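# Move spare power supply from shelving to work bench

## Task

Carry the spare power supply (a slim steel box with a round fan on one end and gold contacts on the other) from the parts shelving and set it on the work bench. When finished, no box may be lying on the floor, the gripper must have released it and the robot must have backed away, and the robot must be upright, not toppled or leaning. The box must stay put on the bench without the robot supporting it.

## Robot and tools

Robot: a Hello Robot Stretch 3 with one arm. It has a two-wheeled base (0.33 m long, 0.34 m wide), a lift that rides up a mast, and a telescoping arm that reaches out to the robot's right side. The base cannot drive sideways. To move the gripper forward or back, drive the base. An on-the-spot turn pivots about the point midway between the drive wheels, 0.05 m behind the front edge. With the arm retracted and the wrist folded, a turn sweeps a radius of 0.28 m. An unfolded, level gripper reaches past that circle and can catch furniture.

Frames: the base frame has its origin on the floor between the drive wheels, x forward, y left, z up. hand_pose is reported in this frame, at the point where the closed fingertips meet. The odometry frame is the base frame as it was at scene start. Heading is positive to the left, from -3.142 to 3.142.

execute_actions: the argument actions is a list holding exactly one action, or none. An empty list just reports state and images. An action may contain base, joints or both, and optionally contact_limits. Motions in one action start together and may finish at different times.
- base takes a single command, and it is an offset from where the base last reported itself. {"translate_m": d} drives d metres straight, forward positive, range -1 to 1. {"rotate_rad": d} turns d radians in place, left/counter-clockwise positive, range -3.2 to 3.2.
- joints is one dictionary keyed by joint name. Each value is an absolute target, not an offset. The ranges (with done tolerance) are: lift_m 0 to 1.1 m (±0.004), the arm's height on the mast; arm_m 0 to 0.52 m (±0.004), the extension; wrist_yaw_rad -1.345 to 4.42 (±0.02), where 0 points along the arm, positive swings toward the robot's front and 3.0 folds it over the base; wrist_pitch_rad -1.57 to 0.451 (±0.05), where 0 is level and negative tips the fingertips down; wrist_roll_rad -2.911 to 2.911 (±0.02), where 0 puts the fingers side by side and level; gripper_m -0.089 to 0.179 (±0.004), where larger is wider; head_pan_rad -3.953 to 1.73 (±0.02), where 0 faces forward, positive is left and -1.57 looks along the arm; head_tilt_rad -1.53 to 0.419 (±0.02), where 0 is level and negative looks down.
- contact_limits accepts only arm_m: a motor_effort percentage (1 to 100) at which the arm motion halts with contact_stop. The limit also caps the holding force until the next action. Smaller values are softer, but too small stops the arm at once.
- cameras: a list of head_camera, nav_camera, wrist_camera or all. If it is omitted or null, every camera is returned. An empty list returns no images.
A joint or the base that you leave out may keep pushing toward an earlier target, and the statuses will not show this. An unknown key or an out-of-range value rejects the whole call, and nothing moves. Each action lasts at most 15 s. After a call reports a stop, any later motion calls in the same reply are skipped.

wait: seconds, from 0 to 10. Nothing new is commanded. It returns the same output as an empty action.
zoom_image: camera, plus region [x0, y0, x1, y1] in pixels of that camera's most recent full image. The origin is the top-left corner, and the region can be at most 504x504.
finished_scene: scene (an integer) ends the scene for good. Call it only when the box rests on the bench, the gripper has released it and the robot has moved away.

Results: base_status and joint_status give how each motion ended. done for the base only means the wheels turned the commanded amount, even if they slipped. off_target means the joint or base stopped short and may still be straining. After contact_stop, time_out or torque_fault, the old target is dropped. A lift or arm that hit something goes slack until it is commanded again, and a slack lift under load may sink. on_its_own covers things you did not command; there, held at is the target being held, not the actual position. joint_positions are the readings. motor_effort is in percent, positive toward larger joint values, with the peak in brackets. Readings are noisy and biased. An effort at rest outside its normal range suggests pushing or carrying. Positive wheel effort pushes forward. base_odometry comes from the wheels, so slip shows up as travel. turned_by_wheels and turned_by_imu give the turn since the last result. base_tilt gives forward/right lean in degrees, with a fixed offset of up to about 4 degrees. lidar_m is 12 distances from the base origin, one per 30-degree sector: sector 1 is ahead, then counter-clockwise (4 left, 7 behind, 10 right). It scans a plane 0.17 m above the floor and covers 0.15 to 12 m. A dash means no return. It sees table legs but not tops, misses glass and thin legs, and the robot hides parts of sectors 5, 6, 9 and 10. wrist_depth_mm (45 to 1000) and head_depth_mm (280 to 4000) are 7x7 grids of median depths. The head grid follows the sideways-rotated image.

Cameras: head_camera and nav_camera are on the head and move with pan and tilt. wrist_camera rides on the gripper. The calibration lines give K and T_world_to_cam relative to the base frame. These are only approximate, and the error grows at the arm's end.

Gripping: to grasp, command gripper_m smaller than the box's width. To let go, command at least 0.02 more than the value at which the fingers met the box. Neither the reading nor done confirms a grasp, so check with the cameras. Squeezing too hard triggers a stall guard that eases the grip. To re-squeeze, send a different value.

Speed: the base is fast (0.30 m/s, 1.9 rad/s) only when stowed: lift_m under 0.30, arm_m under 0.03 and wrist_yaw_rad over 2.54. Otherwise it is limited to 0.10 m/s and 0.63 rad/s.

Hazards: fold or unfold the wrist (yaw 3.0) only with lift_m between 0.32 and 0.95, wrist_pitch_rad -0.4 and roll near 0. Once it is folded, the lift may go down to 0.25. If yaw is below -0.4, keep pitch at -0.5 or lower. Pushing the arm into something solid while the gripper is above about 0.45 m can tip the robot, and a second push after a contact_stop is riskier. Driving while gripping, hooking or pushing something fixed can topple it, as can snagging furniture, especially in reverse. If it snags, undo the last move in small steps. If it leans, pull the gripper free, and if it is still tipped, lower lift_m to about 0.2. The base, wrist and head have no contact stop and will keep pushing. Prolonged strain on a wrist servo cuts it out for 10 s (torque_fault). Avoid drops, slams and hard pushes. Objects may occasionally be nudged by outside forces. The simulation keeps running while you think, with the robot holding your last command.

Each tool is called after "Request:" as name([rows], argument=value, ...), one row to a line, values as JSON.

## Session

Request:
execute_actions(actions=[])

Scene clock: 0.00 s.
base_odometry: x=+0.000 y=+0.000 heading=+0.000 (m, m, rad; odometry frame)
turned_by_wheels: +0.000 (rad since the last result)
turned_by_imu: +0.000 (rad since the last result)
base_tilt: forward=-1.3 right=-1.6 (deg)
lidar_m: 1.96 2.63 1.95 1.50 1.05 1.09 2.17 2.12 1.76 1.10 1.07 1.12
head_depth_mm: 2118 2822 2873 2883 2805 2792 2158 / 2093 3018 3161 3176 3106 3156 2176 / 2000 3014 3034 3096 2842 3010 2184 / 1884 2848 2871 2895 2519 2847 2202 / 1867 2747 2735 2756 2593 2723 2124 / 1856 2592 2585 2585 2557 2505 2230 / 2028 2481 2464 2489 2459 2488 2256
base_status: not commanded
joint_positions: lift_m=+0.356 arm_m=+0.000 wrist_yaw_rad=+3.064 wrist_pitch_rad=-0.337 wrist_roll_rad=-0.018 gripper_m=+0.037 head_pan_rad=+0.010 head_tilt_rad=-0.023
joint_status: not commanded
motor_effort: left_wheel=-1 right_wheel=-1 lift_m=+22 arm_m=-1 wrist_yaw_rad=+1 wrist_pitch_rad=+7 wrist_roll_rad=-1 gripper_m=+1 head_pan_rad=+0 head_tilt_rad=+1 (%)
hand_pose: x=-0.0032 y=+0.0884 z=+0.3871 quat_wxyz=(+0.145, +0.695, +0.093, +0.698) (m; base frame)
wrist_depth_mm: - - - - - - - / - - - - - - - / - - - - - - - / 951 943 932 944 915 925 921 / 764 742 - 730 746 729 730 / 628 626 - 608 601 609 605 / 526 528 - 531 521 523 520
pictures: head_camera (sideways: a quarter turn clockwise sets it upright), nav_camera (sideways: a quarter turn counterclockwise sets it upright), wrist_camera
Images, in order (width x height): head_camera 896x504, nav_camera 672x504, wrist_camera 644x364.

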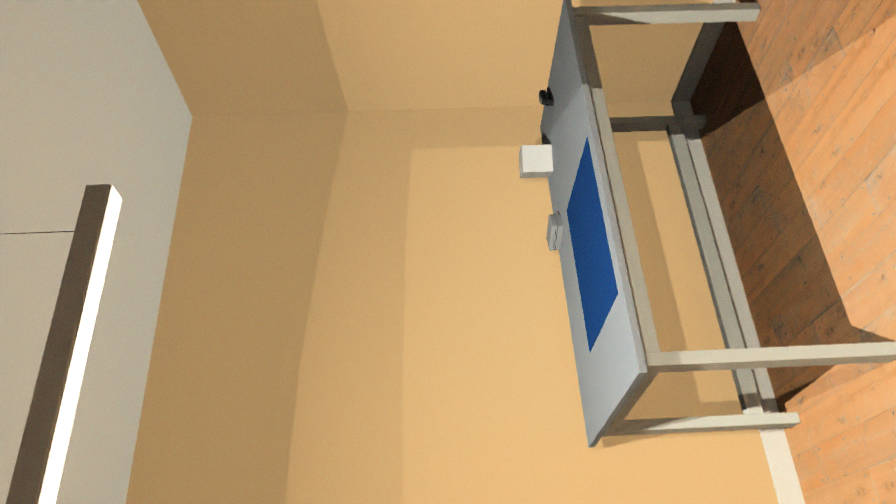

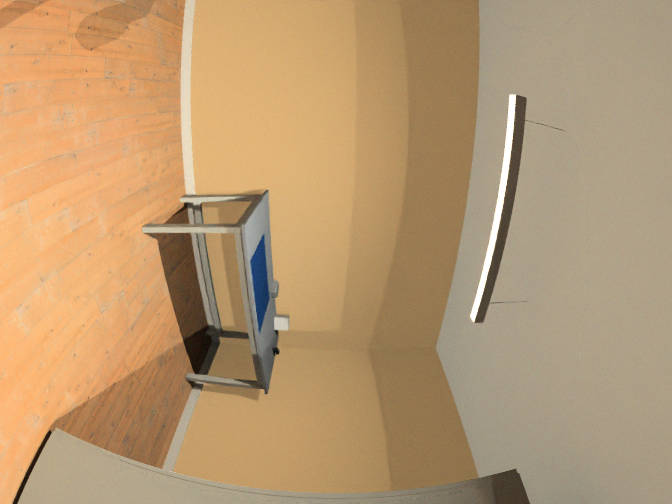

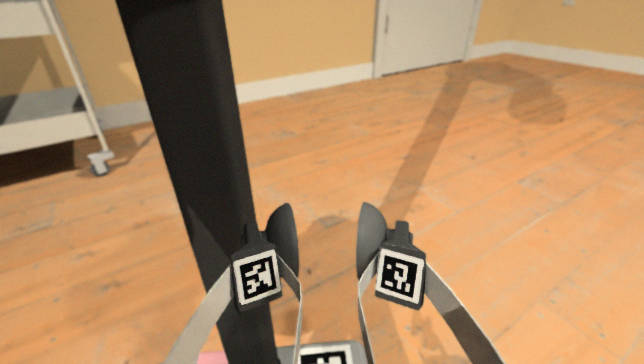

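Request:
execute_actions([
  {"joints":{"head_pan_rad":-1.6,"head_tilt_rad":-0.4}},
], cameras=["head_camera","nav_camera"])

Request:
execute_actions([
  {"joints":{"head_pan_rad":-3.2,"head_tilt_rad":-0.4}},
], cameras=["head_camera","nav_camera"])

Scene clock: 5.33 s.
base_odometry: x=+0.000 y=+0.000 heading=+0.000 (m, m, rad; odometry frame)
turned_by_wheels: +0.000 (rad since the last result)
turned_by_imu: +0.000 (rad since the last result)
base_tilt: forward=-1.2 right=-1.6 (deg)
lidar_m: 1.96 2.63 1.94 1.51 1.06 1.09 2.17 2.12 1.75 1.09 1.07 1.12
head_depth_mm: 2328 2419 2541 2632 2212 1744 1415 / 2528 2688 2935 3009 2260 1728 1414 / 2429 2585 2767 2930 2257 1749 1413 / 2294 2427 2571 2756 2286 1742 1426 / 2131 2241 1141 1226 1306 1415 1418 / 952 1002 1067 1137 1212 1306 1378 / 902 951 1008 1074 1144 1226 1314
base_status: not commanded
joint_positions: lift_m=+0.356 arm_m=+0.000 wrist_yaw_rad=+3.064 wrist_pitch_rad=-0.337 wrist_roll_rad=-0.018 gripper_m=+0.037 head_pan_rad=-1.593 head_tilt_rad=-0.395
joint_status: all done
motor_effort: left_wheel=-1(0) right_wheel=-1(1) lift_m=+22(22) arm_m=-1(1) wrist_yaw_rad=+0(0) wrist_pitch_rad=+7(7) wrist_roll_rad=+0(0) gripper_m=+1(1) head_pan_rad=-4(28) head_tilt_rad=-1(18) (%)
hand_pose: x=-0.0032 y=+0.0884 z=+0.3871 quat_wxyz=(+0.145, +0.695, +0.093, +0.698) (m; base frame)
wrist_depth_mm: - - - - - - - / - - - - - - - / - - - - - - - / 954 957 966 930 934 916 917 / 751 745 - 756 756 740 724 / 622 614 - 604 618 597 601 / 532 526 - 541 519 517 524
pictures: head_camera (sideways: a quarter turn clockwise sets it upright), nav_camera (sideways: a quarter turn counterclockwise sets it upright)
camera_calibration (this result's frames):
head_camera: T_world_to_cam=[[0.0381241, 0.394397, -0.918149, 1.21788], [0.996762, -0.0800991, 0.00698119, -0.0169459], [-0.0707895, -0.915442, -0.396174, 0.470875], [0, 0, 0, 1]] pos_world=[0.00379365, -0.0506257, 1.30486]
nav_camera: T_world_to_cam=[[-0.00234091, -0.379864, 0.925039, -1.16592], [-0.999997, 0.00060047, -0.00228402, 0.0657668], [0.000312159, -0.925042, -0.379864, 0.448816], [0, 0, 0, 1]] pos_world=[0.0628972, -0.0277561, 1.24916]
Images, in order (width x height): head_camera 896x504, nav_camera 672x504.

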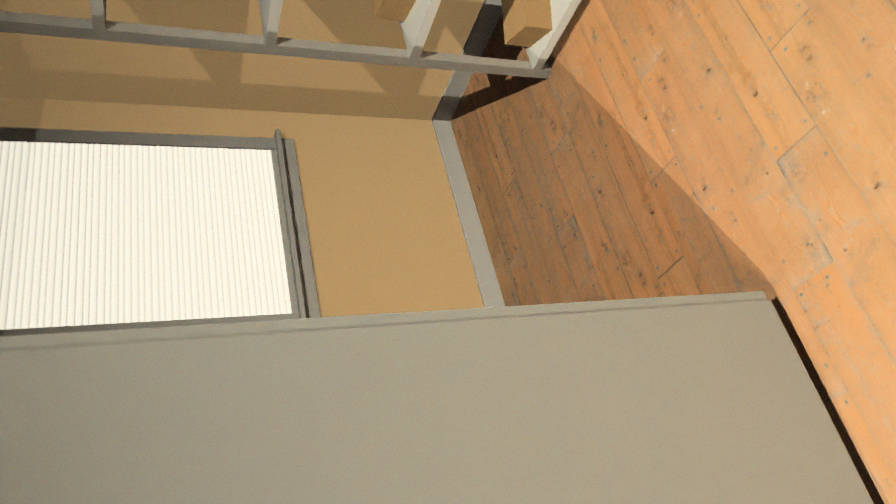

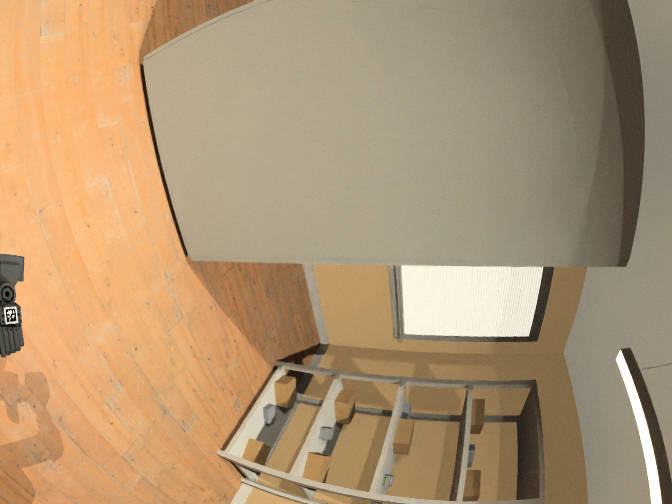

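Scene clock: 6.73 s.
base_odometry: x=+0.000 y=+0.000 heading=+0.000 (m, m, rad; odometry frame)
turned_by_wheels: +0.000 (rad since the last result)
turned_by_imu: +0.000 (rad since the last result)
base_tilt: forward=-1.3 right=-1.6 (deg)
lidar_m: 1.96 2.63 1.95 1.51 1.06 1.09 2.17 2.12 1.76 1.09 1.07 1.13
head_depth_mm: 1589 1682 1781 1871 1974 1734 1410 / 1777 1858 1973 2107 2148 1743 1412 / 1970 2098 2253 2402 2232 1747 1418 / 2128 2297 2455 2655 2263 1746 1419 / 2045 2167 2313 2476 2281 1752 1419 / 1936 2069 2160 2300 2278 1760 1428 / 1838 1937 2044 2169 2210 1756 1433
base_status: not commanded
joint_positions: lift_m=+0.356 arm_m=+0.000 wrist_yaw_rad=+3.064 wrist_pitch_rad=-0.337 wrist_roll_rad=-0.018 gripper_m=+0.037 head_pan_rad=-3.193 head_tilt_rad=-0.395
joint_status: all done
motor_effort: left_wheel=-1(1) right_wheel=-1(1) lift_m=+22(22) arm_m=+0(1) wrist_yaw_rad=+0(0) wrist_pitch_rad=+7(7) wrist_roll_rad=+0(1) gripper_m=+0(0) head_pan_rad=-3(31) head_tilt_rad=-2(0) (%)
hand_pose: x=-0.0032 y=+0.0884 z=+0.3871 quat_wxyz=(+0.145, +0.695, +0.093, +0.698) (m; base frame)
wrist_depth_mm: - - - - - - - / - - - - - - - / - - - - - - - / 947 913 932 951 922 902 904 / 748 730 - 745 746 739 737 / 641 627 - 615 612 604 608 / 535 521 - 541 516 519 522
pictures: head_camera (sideways: a quarter turn clockwise sets it upright), nav_camera (sideways: a quarter turn counterclockwise sets it upright)
camera_calibration (this result's frames):
head_camera: T_world_to_cam=[[0.393229, -0.049631, -0.9181, 1.21565], [-0.109174, -0.993998, 0.00697401, -0.0101903], [-0.912936, 0.09749, -0.396287, 0.476159], [0, 0, 0, 1]] pos_world=[-0.0444371, 0.0037838, 1.30485]
nav_camera: T_world_to_cam=[[-0.379748, 0.0134387, 0.924992, -1.16356], [0.0298029, 0.999553, -0.00228666, 0.0594885], [-0.92461, 0.0266991, -0.379979, 0.454607], [0, 0, 0, 1]] pos_world=[-0.0232964, -0.0559628, 1.24916]
Images, in order (width x height): head_camera 896x504, nav_camera 672x504.

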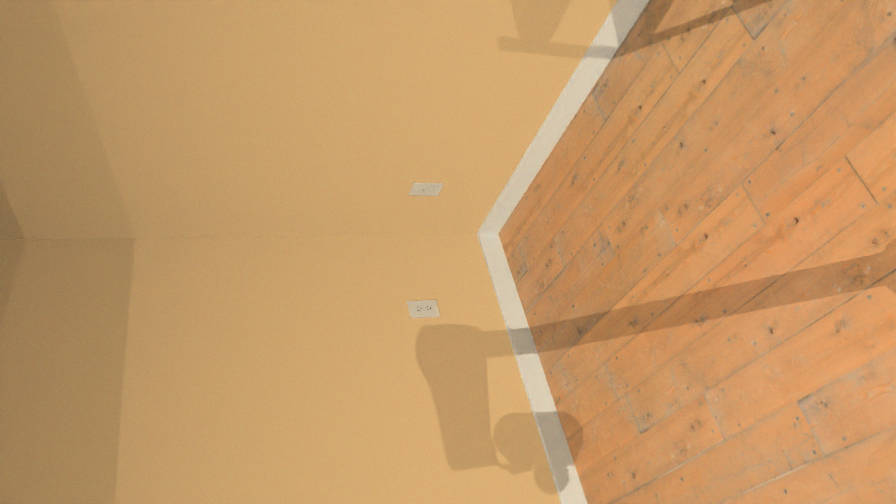

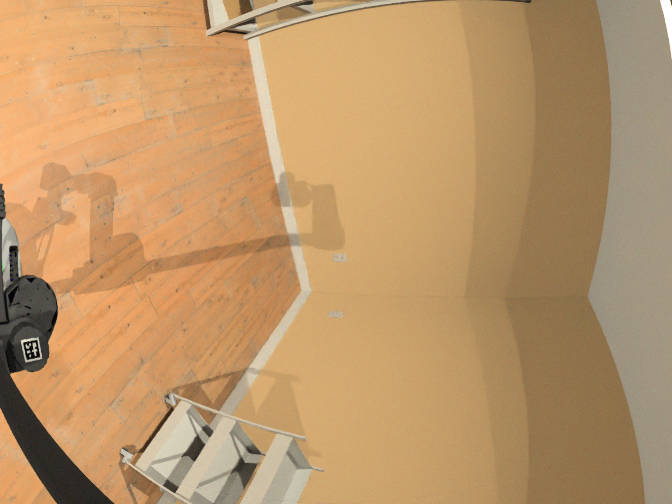

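Request:
execute_actions([
  {"base":{"rotate_rad":0.52},"joints":{"lift_m":0.27,"head_pan_rad":-2.6,"head_tilt_rad":-0.3}},
], cameras=["head_camera"])

Request:
execute_actions([
  {"base":{"translate_m":-1.0}},
], cameras=[])

Request:
execute_actions([
  {"base":{"rotate_rad":-1.57},"joints":{"head_pan_rad":-1.5}},
], cameras=[])

Request:
execute_actions([
  {"base":{"translate_m":1.0},"joints":{"head_tilt_rad":-0.5}},
], cameras=["head_camera","nav_camera"])

Scene clock: 19.40 s.
base_odometry: x=+0.000 y=+0.000 heading=+0.520 (m, m, rad; odometry frame)
turned_by_wheels: +0.520 (rad since the last result)
turned_by_imu: +0.519 (rad since the last result)
base_tilt: forward=-1.2 right=-1.6 (deg)
lidar_m: 2.64 1.97 1.51 1.04 1.08 2.17 2.12 1.76 1.10 1.07 1.12 1.96
head_depth_mm: 1809 1910 1988 2123 2219 1904 1510 / 1809 1951 2060 2161 2290 1912 1521 / 1977 2095 2178 2278 2144 1931 1521 / 2096 2207 2277 2402 2447 1915 1531 / 2182 2326 2409 2327 2366 1944 1533 / 2315 2423 2596 2823 2485 1975 1545 / 2499 2658 2790 2897 2687 1952 1547
base_status: done
joint_positions: lift_m=+0.270 arm_m=+0.000 wrist_yaw_rad=+3.064 wrist_pitch_rad=-0.337 wrist_roll_rad=-0.018 gripper_m=+0.037 head_pan_rad=-2.607 head_tilt_rad=-0.310
joint_status: all done
motor_effort: left_wheel=-2(7) right_wheel=+0(8) lift_m=+20(21) arm_m=+0(1) wrist_yaw_rad=+0(0) wrist_pitch_rad=+7(7) wrist_roll_rad=+0(1) gripper_m=+0(0) head_pan_rad=+2(28) head_tilt_rad=+3(12) (%)
hand_pose: x=-0.0032 y=+0.0883 z=+0.3013 quat_wxyz=(+0.145, +0.695, +0.093, +0.698) (m; base frame)
wrist_depth_mm: - - - - - - - / - - - - - - - / - - - - - - - / 780 765 772 768 759 753 755 / 629 612 - 610 633 607 589 / 514 509 - 527 503 504 496 / 440 - - - 428 427 428
pictures: head_camera (sideways: a quarter turn clockwise sets it upright)
camera_calibration (this result's frames):
head_camera: T_world_to_cam=[[0.286351, 0.135336, -0.948519, 1.256], [0.459278, -0.888213, 0.0119209, -0.0200993], [-0.840873, -0.439047, -0.316497, 0.371881], [0, 0, 0, 1]] pos_world=[-0.0377215, -0.0245617, 1.30928]
Images, in order (width x height): head_camera 896x504.

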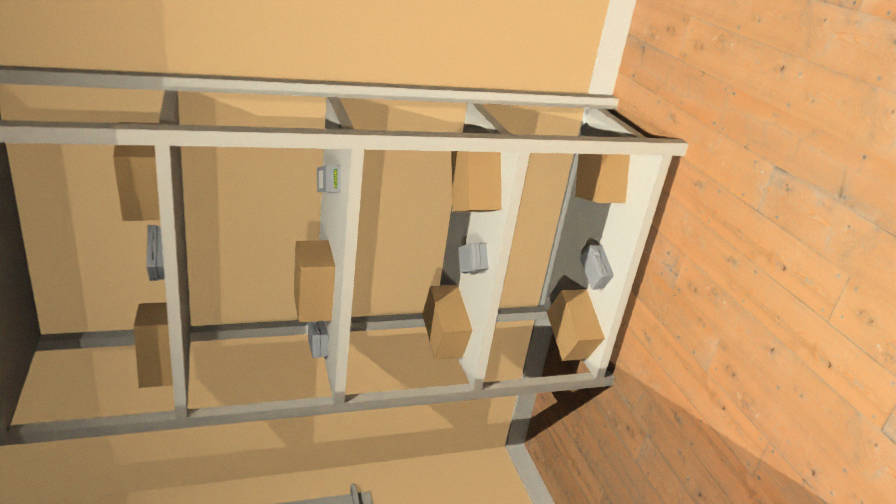

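Scene clock: 24.50 s.
base_odometry: x=-0.868 y=-0.497 heading=+0.520 (m, m, rad; odometry frame)
turned_by_wheels: +0.000 (rad since the last result)
turned_by_imu: -0.011 (rad since the last result)
base_tilt: forward=-1.3 right=-1.6 (deg)
lidar_m: 2.91 2.07 1.14 1.50 1.54 1.15 1.12 0.87 1.12 1.63 1.13 1.51
head_depth_mm: 953 994 1049 1102 1163 1235 1313 / 993 1042 1101 1158 1229 1315 1390 / 1043 1100 1160 1230 1306 1395 1452 / 1062 1119 1197 1248 1355 1479 1485 / 1149 1225 1304 1342 1451 1252 1334 / 868 1102 827 879 948 1038 1336 / 752 1373 1477 1036 1595 1146 1446
base_status: done
joint_positions: lift_m=+0.270 arm_m=+0.000 wrist_yaw_rad=+3.064 wrist_pitch_rad=-0.337 wrist_roll_rad=-0.018 gripper_m=+0.037 head_pan_rad=-2.607 head_tilt_rad=-0.309
joint_status: not commanded
motor_effort: left_wheel=-1(9) right_wheel=+0(4) lift_m=+20(20) arm_m=-1(1) wrist_yaw_rad=+1(0) wrist_pitch_rad=+7(7) wrist_roll_rad=+0(0) gripper_m=+0(0) head_pan_rad=+2(2) head_tilt_rad=+3(2) (%)
hand_pose: x=-0.0032 y=+0.0883 z=+0.3013 quat_wxyz=(+0.145, +0.695, +0.093, +0.698) (m; base frame)
wrist_depth_mm: - - - - - - - / - - - - - - - / - - - - - - - / 785 783 782 776 774 760 748 / 623 611 - 620 630 608 600 / 509 513 - 520 507 502 500 / 441 - - - 427 435 424
pictures: none
No camera images: the call's "cameras" was empty. Leave "cameras" out to get every camera's image.

Scene clock: 26.70 s.
base_odometry: x=-0.868 y=-0.497 heading=-1.050 (m, m, rad; odometry frame)
turned_by_wheels: -1.570 (rad since the last result)
turned_by_imu: -1.564 (rad since the last result)
base_tilt: forward=-1.2 right=-1.6 (deg)
lidar_m: 1.59 1.13 1.53 2.91 2.06 1.14 1.51 1.53 1.15 1.12 0.87 1.12
head_depth_mm: 943 992 1049 1113 1179 1259 1354 / 946 996 1054 1113 1185 1267 1360 / 951 999 1058 1123 1192 1279 1363 / 956 1006 1060 1128 1192 1285 1377 / 955 1008 1067 1130 1203 1295 1383 / 961 1010 1069 1139 1209 1292 1381 / 965 1021 1078 1139 1222 1302 1384
base_status: done
joint_positions: lift_m=+0.270 arm_m=+0.000 wrist_yaw_rad=+3.064 wrist_pitch_rad=-0.337 wrist_roll_rad=-0.018 gripper_m=+0.037 head_pan_rad=-1.507 head_tilt_rad=-0.309
joint_status: all done
motor_effort: left_wheel=+1(8) right_wheel=-2(8) lift_m=+19(19) arm_m=-1(0) wrist_yaw_rad=+0(1) wrist_pitch_rad=+7(7) wrist_roll_rad=+0(0) gripper_m=+0(0) head_pan_rad=+2(32) head_tilt_rad=+4(3) (%)
hand_pose: x=-0.0032 y=+0.0883 z=+0.3013 quat_wxyz=(+0.145, +0.695, +0.093, +0.698) (m; base frame)
wrist_depth_mm: - - - - - - - / - - - - - - - / - - - - - - - / 779 783 769 770 762 771 750 / 620 612 - 620 622 598 602 / 515 505 - 522 509 506 500 / 447 - - - 427 434 428
pictures: none
No camera images: the call's "cameras" was empty. Leave "cameras" out to get every camera's image.

Scene clock: 31.80 s.
base_odometry: x=-0.370 y=-1.364 heading=-1.050 (m, m, rad; odometry frame)
turned_by_wheels: +0.000 (rad since the last result)
turned_by_imu: +0.011 (rad since the last result)
base_tilt: forward=-1.2 right=-1.5 (deg)
lidar_m: 1.25 0.58 0.44 0.43 3.32 2.11 2.09 1.58 0.79 0.82 0.76 1.28
head_depth_mm: 962 1041 827 1245 1018 961 1225 / 965 1045 896 1253 1060 966 1214 / 973 1049 954 1266 1173 984 1241 / 976 1057 804 1268 1176 966 1217 / 982 1061 799 1272 1145 1004 1235 / 985 1071 828 1292 1068 1003 1178 / 991 1075 885 1241 1068 1005 1198
base_status: done
joint_positions: lift_m=+0.270 arm_m=+0.000 wrist_yaw_rad=+3.064 wrist_pitch_rad=-0.337 wrist_roll_rad=-0.018 gripper_m=+0.037 head_pan_rad=-1.507 head_tilt_rad=-0.494
joint_status: all done
motor_effort: left_wheel=+0(8) right_wheel=-1(5) lift_m=+20(20) arm_m=-1(1) wrist_yaw_rad=+1(1) wrist_pitch_rad=+8(7) wrist_roll_rad=+0(0) gripper_m=+0(0) head_pan_rad=+2(3) head_tilt_rad=-2(14) (%)
hand_pose: x=-0.0032 y=+0.0883 z=+0.3013 quat_wxyz=(+0.145, +0.695, +0.093, +0.698) (m; base frame)
wrist_depth_mm: - - - - 424 425 430 / - - - - 462 463 471 / - - - 894 503 511 518 / 779 770 777 715 560 569 577 / 618 615 - 615 614 605 600 / 509 512 - 528 509 503 502 / 449 - - - 432 428 427
pictures: head_camera (sideways: a quarter turn clockwise sets it upright), nav_camera (sideways: a quarter turn counterclockwise sets it upright)
camera_calibration (this result's frames):
head_camera: T_world_to_cam=[[-0.00148175, 0.484662, -0.8747, 1.16144], [0.999986, 0.00523813, 0.0012084, -0.00944952], [0.00516746, -0.874686, -0.484663, 0.585557], [0, 0, 0, 1]] pos_world=[0.0081445, -0.0506765, 1.29972]
nav_camera: T_world_to_cam=[[0.0359355, -0.467867, 0.883068, -1.11139], [-0.996389, -0.0847967, -0.00438005, 0.0684732], [0.0769305, -0.879721, -0.469225, 0.564632], [0, 0, 0, 1]] pos_world=[0.064727, -0.0174598, 1.24667]
Images, in order (width x height): head_camera 896x504, nav_camera 672x504.

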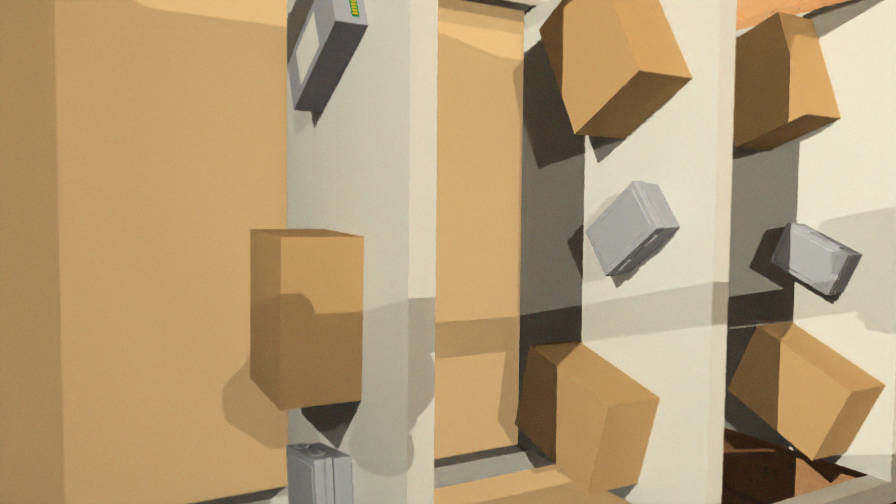

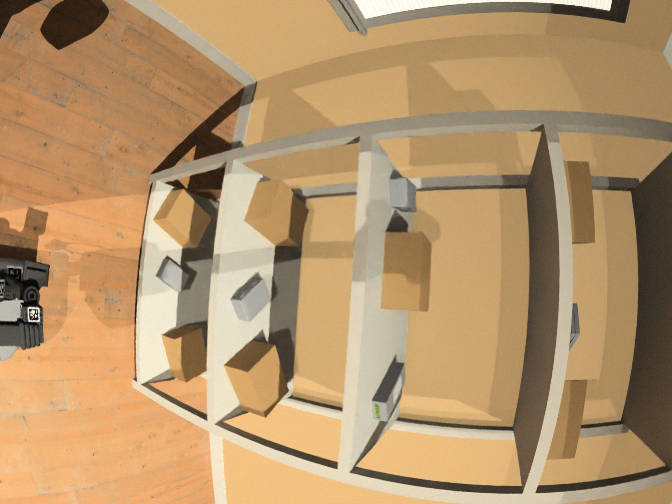

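Request:
execute_actions([
  {"base":{"translate_m":-0.22},"joints":{"lift_m":0.9,"wrist_pitch_rad":-0.4}},
], cameras=[])

Request:
execute_actions([
  {"joints":{"wrist_yaw_rad":0.1,"gripper_m":0.12,"head_pan_rad":-1.65}},
], cameras=[])

Request:
execute_actions([
  {"joints":{"wrist_pitch_rad":-0.1,"lift_m":0.95,"arm_m":0.15}},
])

Scene clock: 46.33 s.
base_odometry: x=-0.480 y=-1.173 heading=-1.050 (m, m, rad; odometry frame)
turned_by_wheels: +0.000 (rad since the last result)
turned_by_imu: -0.003 (rad since the last result)
base_tilt: forward=-1.3 right=-1.6 (deg)
lidar_m: 1.43 0.59 0.51 1.20 3.09 1.88 1.97 1.57 0.70 0.79 0.86 1.51
head_depth_mm: 932 995 661 719 1305 1492 - / 949 1015 1025 1213 1271 938 1232 / 964 1039 891 1252 1022 968 1229 / 967 1051 895 1259 1038 967 1239 / 969 1050 966 1266 1184 999 1295 / 976 1058 855 1275 1186 974 1215 / 976 1064 802 1278 1143 1008 1221
base_status: done
joint_positions: lift_m=+0.900 arm_m=+0.000 wrist_yaw_rad=+3.064 wrist_pitch_rad=-0.412 wrist_roll_rad=-0.018 gripper_m=+0.037 head_pan_rad=-1.507 head_tilt_rad=-0.494
joint_status: all done
motor_effort: left_wheel=-1(7) right_wheel=-1(11) lift_m=+25(23) arm_m=+0(1) wrist_yaw_rad=+1(1) wrist_pitch_rad=+7(8) wrist_roll_rad=-1(0) gripper_m=+0(0) head_pan_rad=+2(2) head_tilt_rad=-2(3) (%)
hand_pose: x=-0.0038 y=+0.0796 z=+0.9138 quat_wxyz=(+0.171, +0.691, +0.120, +0.692) (m; base frame)
wrist_depth_mm: - - - - 815 458 445 / - - - - 816 500 498 / - - - - 821 551 553 / - - - - 843 610 621 / - - - - 763 700 720 / - - - - 842 821 823 / - - - - - 975 964
pictures: none
No camera images: the call's "cameras" was empty. Leave "cameras" out to get every camera's image.

Scene clock: 48.83 s.
base_odometry: x=-0.480 y=-1.173 heading=-1.050 (m, m, rad; odometry frame)
turned_by_wheels: +0.000 (rad since the last result)
turned_by_imu: +0.000 (rad since the last result)
base_tilt: forward=-1.3 right=-1.6 (deg)
lidar_m: 1.44 0.59 0.51 1.20 3.09 1.88 1.97 1.57 0.70 0.79 0.86 1.50
head_depth_mm: 991 1076 1177 1301 1445 1553 - / 570 625 685 1252 1408 1544 - / 954 1039 1073 769 1295 955 1257 / 965 1049 958 1263 1025 970 - / 965 1044 843 1246 1030 944 1212 / 950 1028 974 753 1187 969 1225 / 946 1024 975 754 1183 947 1225
base_status: not commanded
joint_positions: lift_m=+0.900 arm_m=+0.000 wrist_yaw_rad=+0.102 wrist_pitch_rad=-0.412 wrist_roll_rad=-0.018 gripper_m=+0.120 head_pan_rad=-1.643 head_tilt_rad=-0.494
joint_status: all done
motor_effort: left_wheel=-1(0) right_wheel=-1(1) lift_m=+25(24) arm_m=-1(0) wrist_yaw_rad=-1(0) wrist_pitch_rad=+7(7) wrist_roll_rad=+0(0) gripper_m=+1(82) head_pan_rad=-3(11) head_tilt_rad=-2(2) (%)
hand_pose: x=+0.0014 y=-0.3688 z=+0.9138 quat_wxyz=(+0.705, +0.181, -0.677, -0.108) (m; base frame)
wrist_depth_mm: 927 860 875 845 760 371 760 / - - 953 931 865 459 833 / - - - 978 963 917 907 / - 776 802 735 703 - 977 / - 730 690 670 681 - - / - - - - 977 - - / - - 989 969 943 - -
pictures: none
No camera images: the call's "cameras" was empty. Leave "cameras" out to get every camera's image.

Scene clock: 51.20 s.
base_odometry: x=-0.480 y=-1.173 heading=-1.050 (m, m, rad; odometry frame)
turned_by_wheels: +0.000 (rad since the last result)
turned_by_imu: +0.000 (rad since the last result)
base_tilt: forward=-1.2 right=-1.5 (deg)
lidar_m: 1.43 0.59 0.51 1.20 3.08 1.87 1.98 1.57 0.70 0.79 0.86 1.51
head_depth_mm: 992 1078 1171 1260 - 1547 1311 / 569 625 686 - - 1541 1317 / 960 1034 1107 - - 959 1186 / 966 1049 959 - - 1262 1218 / 965 1044 846 - 1005 946 1219 / 953 1030 969 748 1184 971 1233 / 951 1021 976 752 1185 947 1223
base_status: not commanded
joint_positions: lift_m=+0.950 arm_m=+0.150 wrist_yaw_rad=+0.101 wrist_pitch_rad=-0.123 wrist_roll_rad=-0.018 gripper_m=+0.120 head_pan_rad=-1.643 head_tilt_rad=-0.494
joint_status: all done
motor_effort: left_wheel=+0(0) right_wheel=-1(1) lift_m=+24(23) arm_m=+3(4) wrist_yaw_rad=+0(1) wrist_pitch_rad=+12(12) wrist_roll_rad=+0(0) gripper_m=+0(0) head_pan_rad=-3(3) head_tilt_rad=-3(2) (%)
hand_pose: x=+0.0038 y=-0.5446 z=+1.0333 quat_wxyz=(+0.714, +0.079, -0.696, -0.007) (m; base frame)
wrist_depth_mm: 754 741 707 688 663 643 240 / 799 789 761 737 709 679 246 / 521 451 515 557 551 705 261 / 371 365 358 358 352 347 277 / - 935 886 857 311 295 295 / - 934 906 905 856 - 786 / - 676 732 680 621 887 865
pictures: head_camera (sideways: a quarter turn clockwise sets it upright), nav_camera (sideways: a quarter turn counterclockwise sets it upright), wrist_camera
camera_calibration (this result's frames):
head_camera: T_world_to_cam=[[0.0643188, 0.480597, -0.87458, 1.16088], [0.991446, -0.130514, 0.00119381, -0.00937843], [-0.113571, -0.867175, -0.48488, 0.586564], [0, 0, 0, 1]] pos_world=[0.00124856, -0.0504846, 1.29971]
nav_camera: T_world_to_cam=[[-0.0279049, -0.468635, 0.882951, -1.11085], [-0.998679, 0.051204, -0.00438529, 0.068494], [-0.0431555, -0.881907, -0.469445, 0.56565], [0, 0, 0, 1]] pos_world=[0.0618162, -0.0252406, 1.24667]
wrist_camera: T_world_to_cam=[[-0.996436, -0.0843449, 0.000546234, -0.0384362], [-0.0272985, 0.316359, -0.948247, 1.18201], [0.0798069, -0.944882, -0.317535, -0.0252642], [0, 0, 0, 1]] pos_world=[-0.0040159, -0.401052, 1.11283]
Images, in order (width x height): head_camera 896x504, nav_camera 672x504, wrist_camera 644x364.

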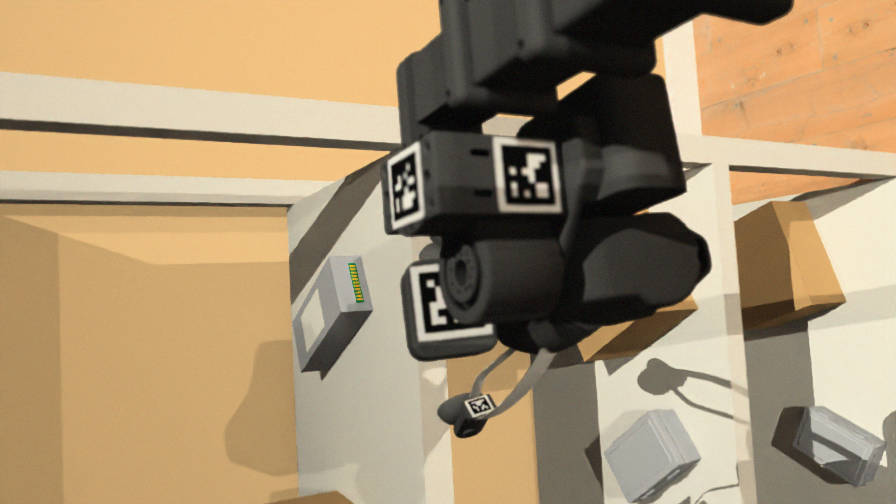

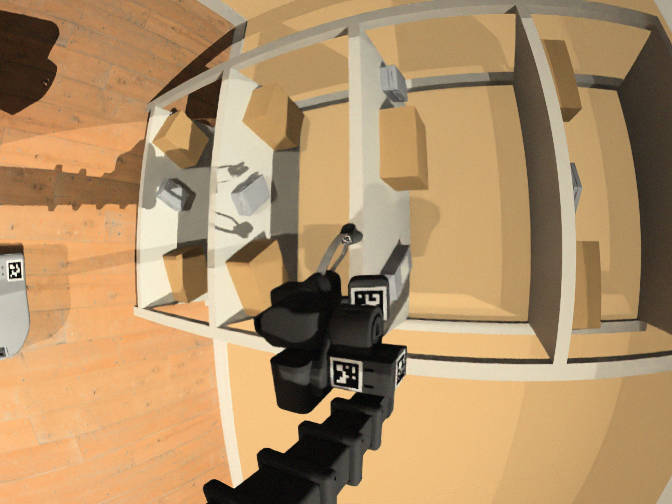

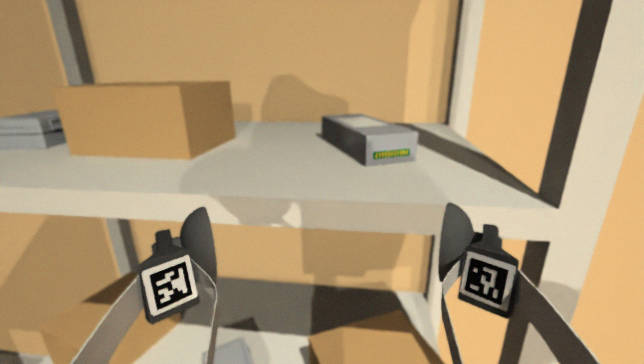

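Request:
execute_actions([
  {"base":{"translate_m":-0.05},"joints":{"lift_m":0.94,"arm_m":0.38,"gripper_m":0.14}},
])

Scene clock: 59.83 s.
base_odometry: x=-0.505 y=-1.130 heading=-1.050 (m, m, rad; odometry frame)
turned_by_wheels: +0.000 (rad since the last result)
turned_by_imu: -0.001 (rad since the last result)
base_tilt: forward=-1.2 right=-1.6 (deg)
lidar_m: 1.44 0.60 0.53 1.44 3.02 1.83 1.98 1.56 1.18 0.69 0.89 1.01
head_depth_mm: 988 1076 1178 1267 - 1492 1310 / 982 1066 1152 - 1444 1539 1320 / 571 622 653 750 845 1467 1256 / 943 1033 - 1275 1061 987 1226 / 957 1040 1085 1274 1027 939 1207 / 949 1034 913 751 1183 969 1250 / 942 1019 977 754 1186 947 1197
base_status: done
joint_positions: lift_m=+0.940 arm_m=+0.380 wrist_yaw_rad=+0.100 wrist_pitch_rad=-0.122 wrist_roll_rad=-0.018 gripper_m=+0.140 head_pan_rad=-1.643 head_tilt_rad=-0.494
joint_status: all done
motor_effort: left_wheel=+0(4) right_wheel=-2(6) lift_m=+19(24) arm_m=+4(3) wrist_yaw_rad=+0(0) wrist_pitch_rad=+12(12) wrist_roll_rad=+0(0) gripper_m=+0(74) head_pan_rad=-3(3) head_tilt_rad=-2(3) (%)
hand_pose: x=+0.0037 y=-0.7747 z=+1.0237 quat_wxyz=(+0.714, +0.079, -0.696, -0.007) (m; base frame)
wrist_depth_mm: 538 519 505 484 464 436 434 / 560 552 535 505 497 461 458 / 296 529 539 519 504 492 480 / 286 338 331 211 299 515 510 / 231 245 228 196 210 236 526 / 175 - 173 172 171 - 182 / 146 138 140 139 138 137 136
pictures: head_camera (sideways: a quarter turn clockwise sets it upright), nav_camera (sideways: a quarter turn counterclockwise sets it upright), wrist_camera
camera_calibration (this result's frames):
head_camera: T_world_to_cam=[[0.0643537, 0.480644, -0.874551, 1.16084], [0.991437, -0.130578, 0.00119035, -0.00937387], [-0.113625, -0.867139, -0.484932, 0.586632], [0, 0, 0, 1]] pos_world=[0.0012453, -0.0504842, 1.2997]
nav_camera: T_world_to_cam=[[-0.027939, -0.468685, 0.882923, -1.11082], [-0.998675, 0.0512689, -0.00438653, 0.0684956], [-0.0432106, -0.881876, -0.469497, 0.565718], [0, 0, 0, 1]] pos_world=[0.0618148, -0.0252409, 1.24667]
wrist_camera: T_world_to_cam=[[-0.996474, -0.0839008, 0.000539294, -0.0575907], [-0.027117, 0.315967, -0.948382, 1.24552], [0.0793996, -0.945053, -0.317129, -0.246204], [0, 0, 0, 1]] pos_world=[-0.0040644, -0.631051, 1.10318]
Images, in order (width x height): head_camera 896x504, nav_camera 672x504, wrist_camera 644x364.

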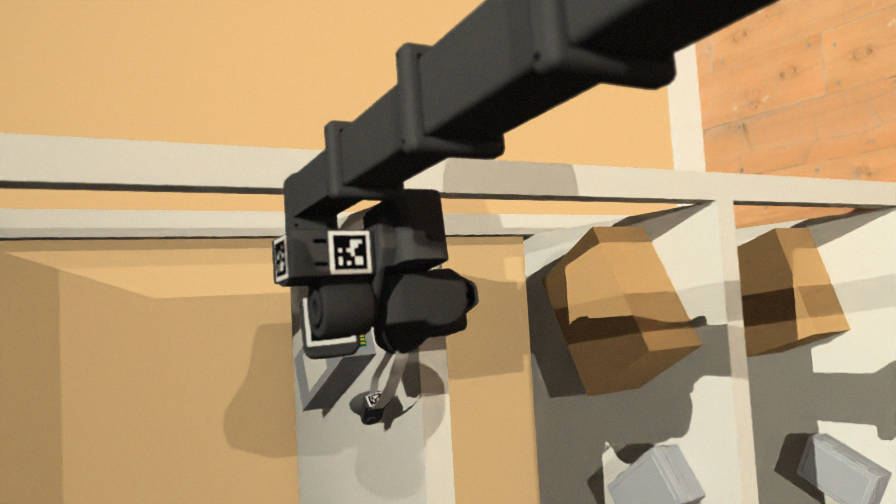

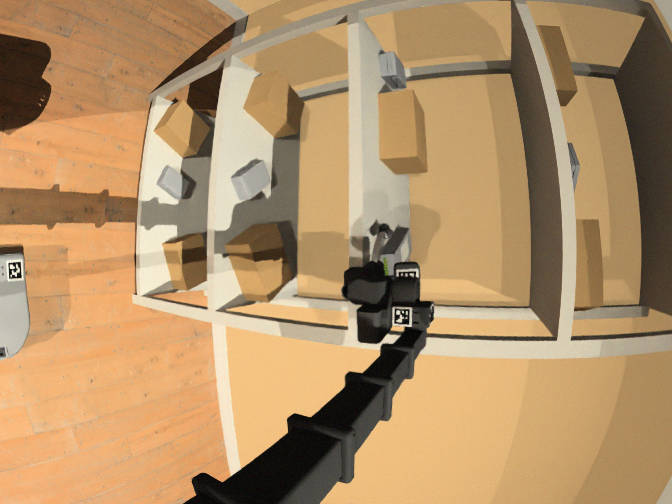

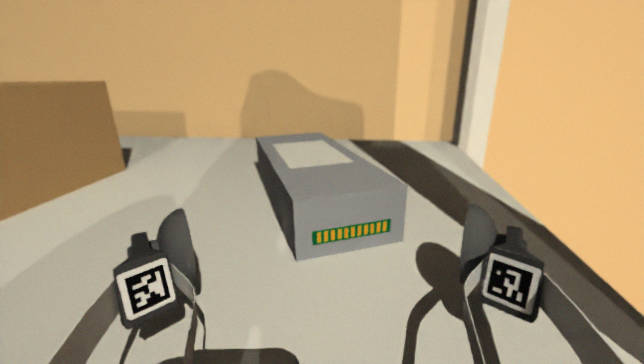

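Request:
execute_actions([
  {"joints":{"lift_m":0.935,"arm_m":0.49},"contact_limits":{"arm_m":12}},
], cameras=["wrist_camera","head_camera"])

Request:
execute_actions([
  {"joints":{"gripper_m":0.0}},
], cameras=["wrist_camera"])

Request:
execute_actions([
  {"joints":{"lift_m":0.97}},
], cameras=["wrist_camera","head_camera"])

Scene clock: 68.30 s.
base_odometry: x=-0.505 y=-1.130 heading=-1.050 (m, m, rad; odometry frame)
turned_by_wheels: +0.000 (rad since the last result)
turned_by_imu: -0.001 (rad since the last result)
base_tilt: forward=-1.2 right=-1.6 (deg)
lidar_m: 1.44 0.59 0.53 1.44 3.00 1.83 1.98 1.56 1.19 0.68 0.89 1.01
head_depth_mm: 985 1081 1180 1272 - 1492 1315 / 984 1065 1154 - 1450 1541 1315 / 571 621 643 748 849 1450 1258 / 948 1022 - 1227 1060 994 1228 / 956 1042 - 1265 1027 940 1217 / 953 1032 908 1231 1184 973 1249 / 943 1022 967 750 1177 945 1199
base_status: not commanded
joint_positions: lift_m=+0.935 arm_m=+0.490 wrist_yaw_rad=+0.100 wrist_pitch_rad=-0.114 wrist_roll_rad=-0.018 gripper_m=+0.140 head_pan_rad=-1.643 head_tilt_rad=-0.496
joint_status: all done
motor_effort: left_wheel=+0(4) right_wheel=-1(5) lift_m=+19(20) arm_m=+4(6) wrist_yaw_rad=+0(1) wrist_pitch_rad=+7(17) wrist_roll_rad=+0(0) gripper_m=+1(1) head_pan_rad=-3(3) head_tilt_rad=-1(2) (%)
contact_limits: arm_m 12 (drawing in: default 17, maximum 28; extending or still: default 23, maximum 38)
hand_pose: x=+0.0036 y=-0.8851 z=+1.0209 quat_wxyz=(+0.714, +0.076, -0.697, -0.005) (m; base frame)
wrist_depth_mm: 432 413 395 380 368 321 346 / 456 440 419 404 390 349 367 / 482 467 439 423 408 351 380 / 338 333 227 223 318 349 398 / 228 240 150 139 220 232 413 / 171 - 111 105 105 - 165 / 143 134 89 87 94 134 132
pictures: head_camera (sideways: a quarter turn clockwise sets it upright), wrist_camera
camera_calibration (this result's frames):
head_camera: T_world_to_cam=[[0.0646042, 0.482572, -0.87347, 1.15943], [0.991407, -0.130806, 0.00105978, -0.00920369], [-0.113744, -0.866033, -0.486876, 0.589163], [0, 0, 0, 1]] pos_world=[0.00123418, -0.0504781, 1.29959]
wrist_camera: T_world_to_cam=[[-0.996523, -0.0833147, 0.000420836, -0.0663155], [-0.026121, 0.307628, -0.951148, 1.27325], [0.0791152, -0.947852, -0.308734, -0.3625], [0, 0, 0, 1]] pos_world=[-0.00414718, -0.740807, 1.09916]
Images, in order (width x height): head_camera 896x504, wrist_camera 644x364.

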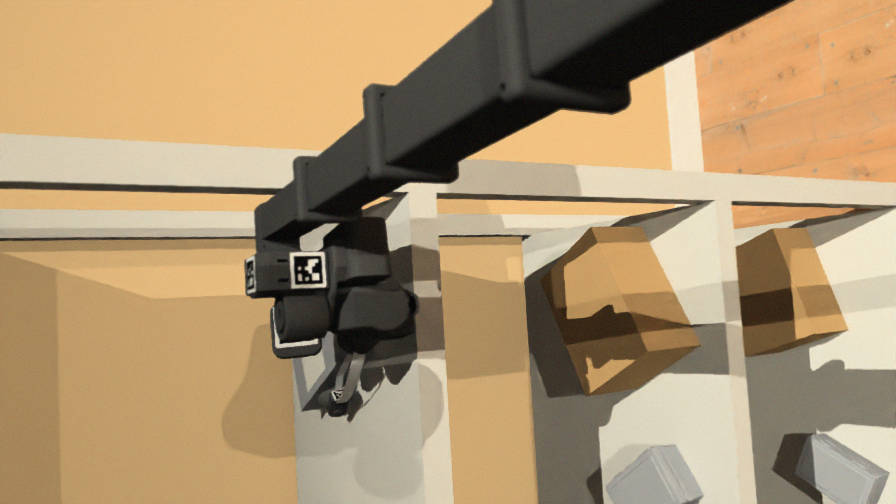

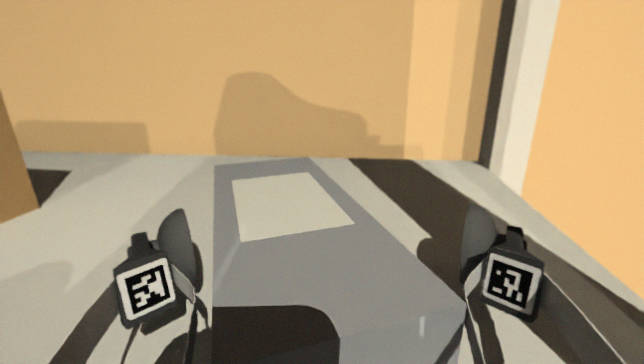

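Scene clock: 70.20 s.
base_odometry: x=-0.505 y=-1.130 heading=-1.050 (m, m, rad; odometry frame)
turned_by_wheels: +0.000 (rad since the last result)
turned_by_imu: +0.000 (rad since the last result)
base_tilt: forward=-1.3 right=-1.6 (deg)
lidar_m: 1.45 0.59 0.54 1.43 3.01 1.83 1.97 1.57 1.18 0.68 0.89 1.01
head_depth_mm: 991 1076 1171 1269 - 1499 1307 / 982 1062 1158 - 1446 1531 1314 / 571 619 644 750 853 1456 1260 / 948 1023 - 1231 1063 994 1226 / 960 1038 - 1254 1024 939 1212 / 952 1031 902 1234 1178 968 1248 / 943 1020 968 748 1181 949 1196
base_status: not commanded
joint_positions: lift_m=+0.935 arm_m=+0.490 wrist_yaw_rad=+0.092 wrist_pitch_rad=-0.114 wrist_roll_rad=-0.018 gripper_m=+0.002 head_pan_rad=-1.643 head_tilt_rad=-0.496
joint_status: all done
motor_effort: left_wheel=-3(3) right_wheel=+3(3) lift_m=+19(19) arm_m=+3(4) wrist_yaw_rad=+8(7) wrist_pitch_rad=+7(7) wrist_roll_rad=+0(0) gripper_m=-52(100) head_pan_rad=-3(3) head_tilt_rad=-1(1) (%)
hand_pose: x=+0.0016 y=-0.8853 z=+1.0209 quat_wxyz=(+0.714, +0.073, -0.697, -0.007) (m; base frame)
wrist_depth_mm: 423 411 395 383 371 311 351 / 450 429 419 400 388 339 363 / 478 453 445 426 411 372 379 / 336 332 226 225 320 350 401 / 226 233 140 139 220 230 419 / 172 180 106 105 105 - 168 / 143 134 86 88 95 134 134
pictures: wrist_camera
camera_calibration (this result's frames):
wrist_camera: T_world_to_cam=[[-0.997147, -0.0754871, 0.000422455, -0.061364], [-0.0237038, 0.307792, -0.951158, 1.27341], [0.0716702, -0.948454, -0.308703, -0.363077], [0, 0, 0, 1]] pos_world=[-0.00498252, -0.74094, 1.09916]
Images, in order (width x height): wrist_camera 644x364.

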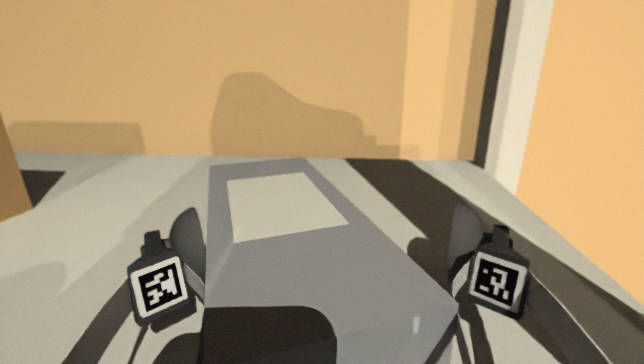

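Scene clock: 71.33 s.
base_odometry: x=-0.505 y=-1.130 heading=-1.050 (m, m, rad; odometry frame)
turned_by_wheels: +0.000 (rad since the last result)
turned_by_imu: +0.000 (rad since the last result)
base_tilt: forward=-1.2 right=-1.6 (deg)
lidar_m: 1.45 0.59 0.53 1.44 3.02 1.83 1.97 1.57 1.18 0.69 0.89 1.01
head_depth_mm: 991 1076 1163 - - 1556 1314 / 982 1066 1126 1324 1444 1536 1314 / 570 614 - 745 851 1453 1258 / 945 1011 830 1231 1057 993 1232 / 957 1028 - 1247 1018 941 1218 / 952 1031 898 1232 1181 969 1248 / 938 1023 971 746 1183 946 1203
base_status: not commanded
joint_positions: lift_m=+0.970 arm_m=+0.490 wrist_yaw_rad=+0.099 wrist_pitch_rad=-0.152 wrist_roll_rad=-0.018 gripper_m=+0.009 head_pan_rad=-1.643 head_tilt_rad=-0.496
joint_status: all done
on_its_own: gripper_m is held at +0.008, not at your +0.000, by its stall guard, which is still easing
motor_effort: left_wheel=+0(3) right_wheel=-2(4) lift_m=+28(29) arm_m=+3(4) wrist_yaw_rad=+2(7) wrist_pitch_rad=+27(27) wrist_roll_rad=+0(0) gripper_m=-29(53) head_pan_rad=-3(3) head_tilt_rad=+0(0) (%)
hand_pose: x=+0.0031 y=-0.8830 z=+1.0457 quat_wxyz=(+0.714, +0.089, -0.695, -0.018) (m; base frame)
wrist_depth_mm: 424 410 395 383 368 320 344 / 451 436 415 405 387 347 367 / 481 466 447 429 408 348 384 / 374 376 370 365 363 366 405 / 266 274 152 150 260 282 432 / 205 214 107 107 106 - 447 / 170 163 84 88 96 163 168
pictures: head_camera (sideways: a quarter turn clockwise sets it upright), wrist_camera
camera_calibration (this result's frames):
head_camera: T_world_to_cam=[[0.0646043, 0.482572, -0.87347, 1.15943], [0.991407, -0.130806, 0.00105979, -0.00920371], [-0.113744, -0.866034, -0.486876, 0.589162], [0, 0, 0, 1]] pos_world=[0.00123417, -0.0504781, 1.29959]
wrist_camera: T_world_to_cam=[[-0.996584, -0.0825635, 0.00185247, -0.0674311], [-0.0302444, 0.344009, -0.938479, 1.31502], [0.0768469, -0.935329, -0.345331, -0.303503], [0, 0, 0, 1]] pos_world=[-0.00410545, -0.741822, 1.12944]
Images, in order (width x height): head_camera 896x504, wrist_camera 644x364.

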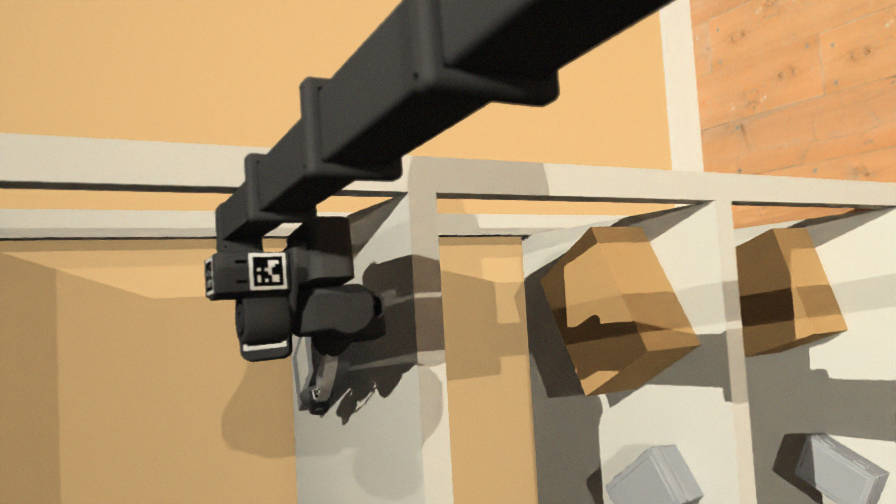

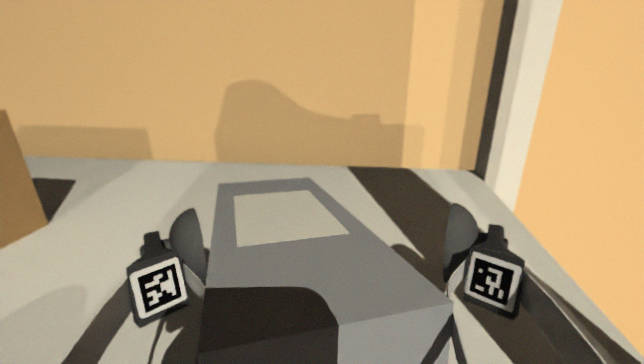

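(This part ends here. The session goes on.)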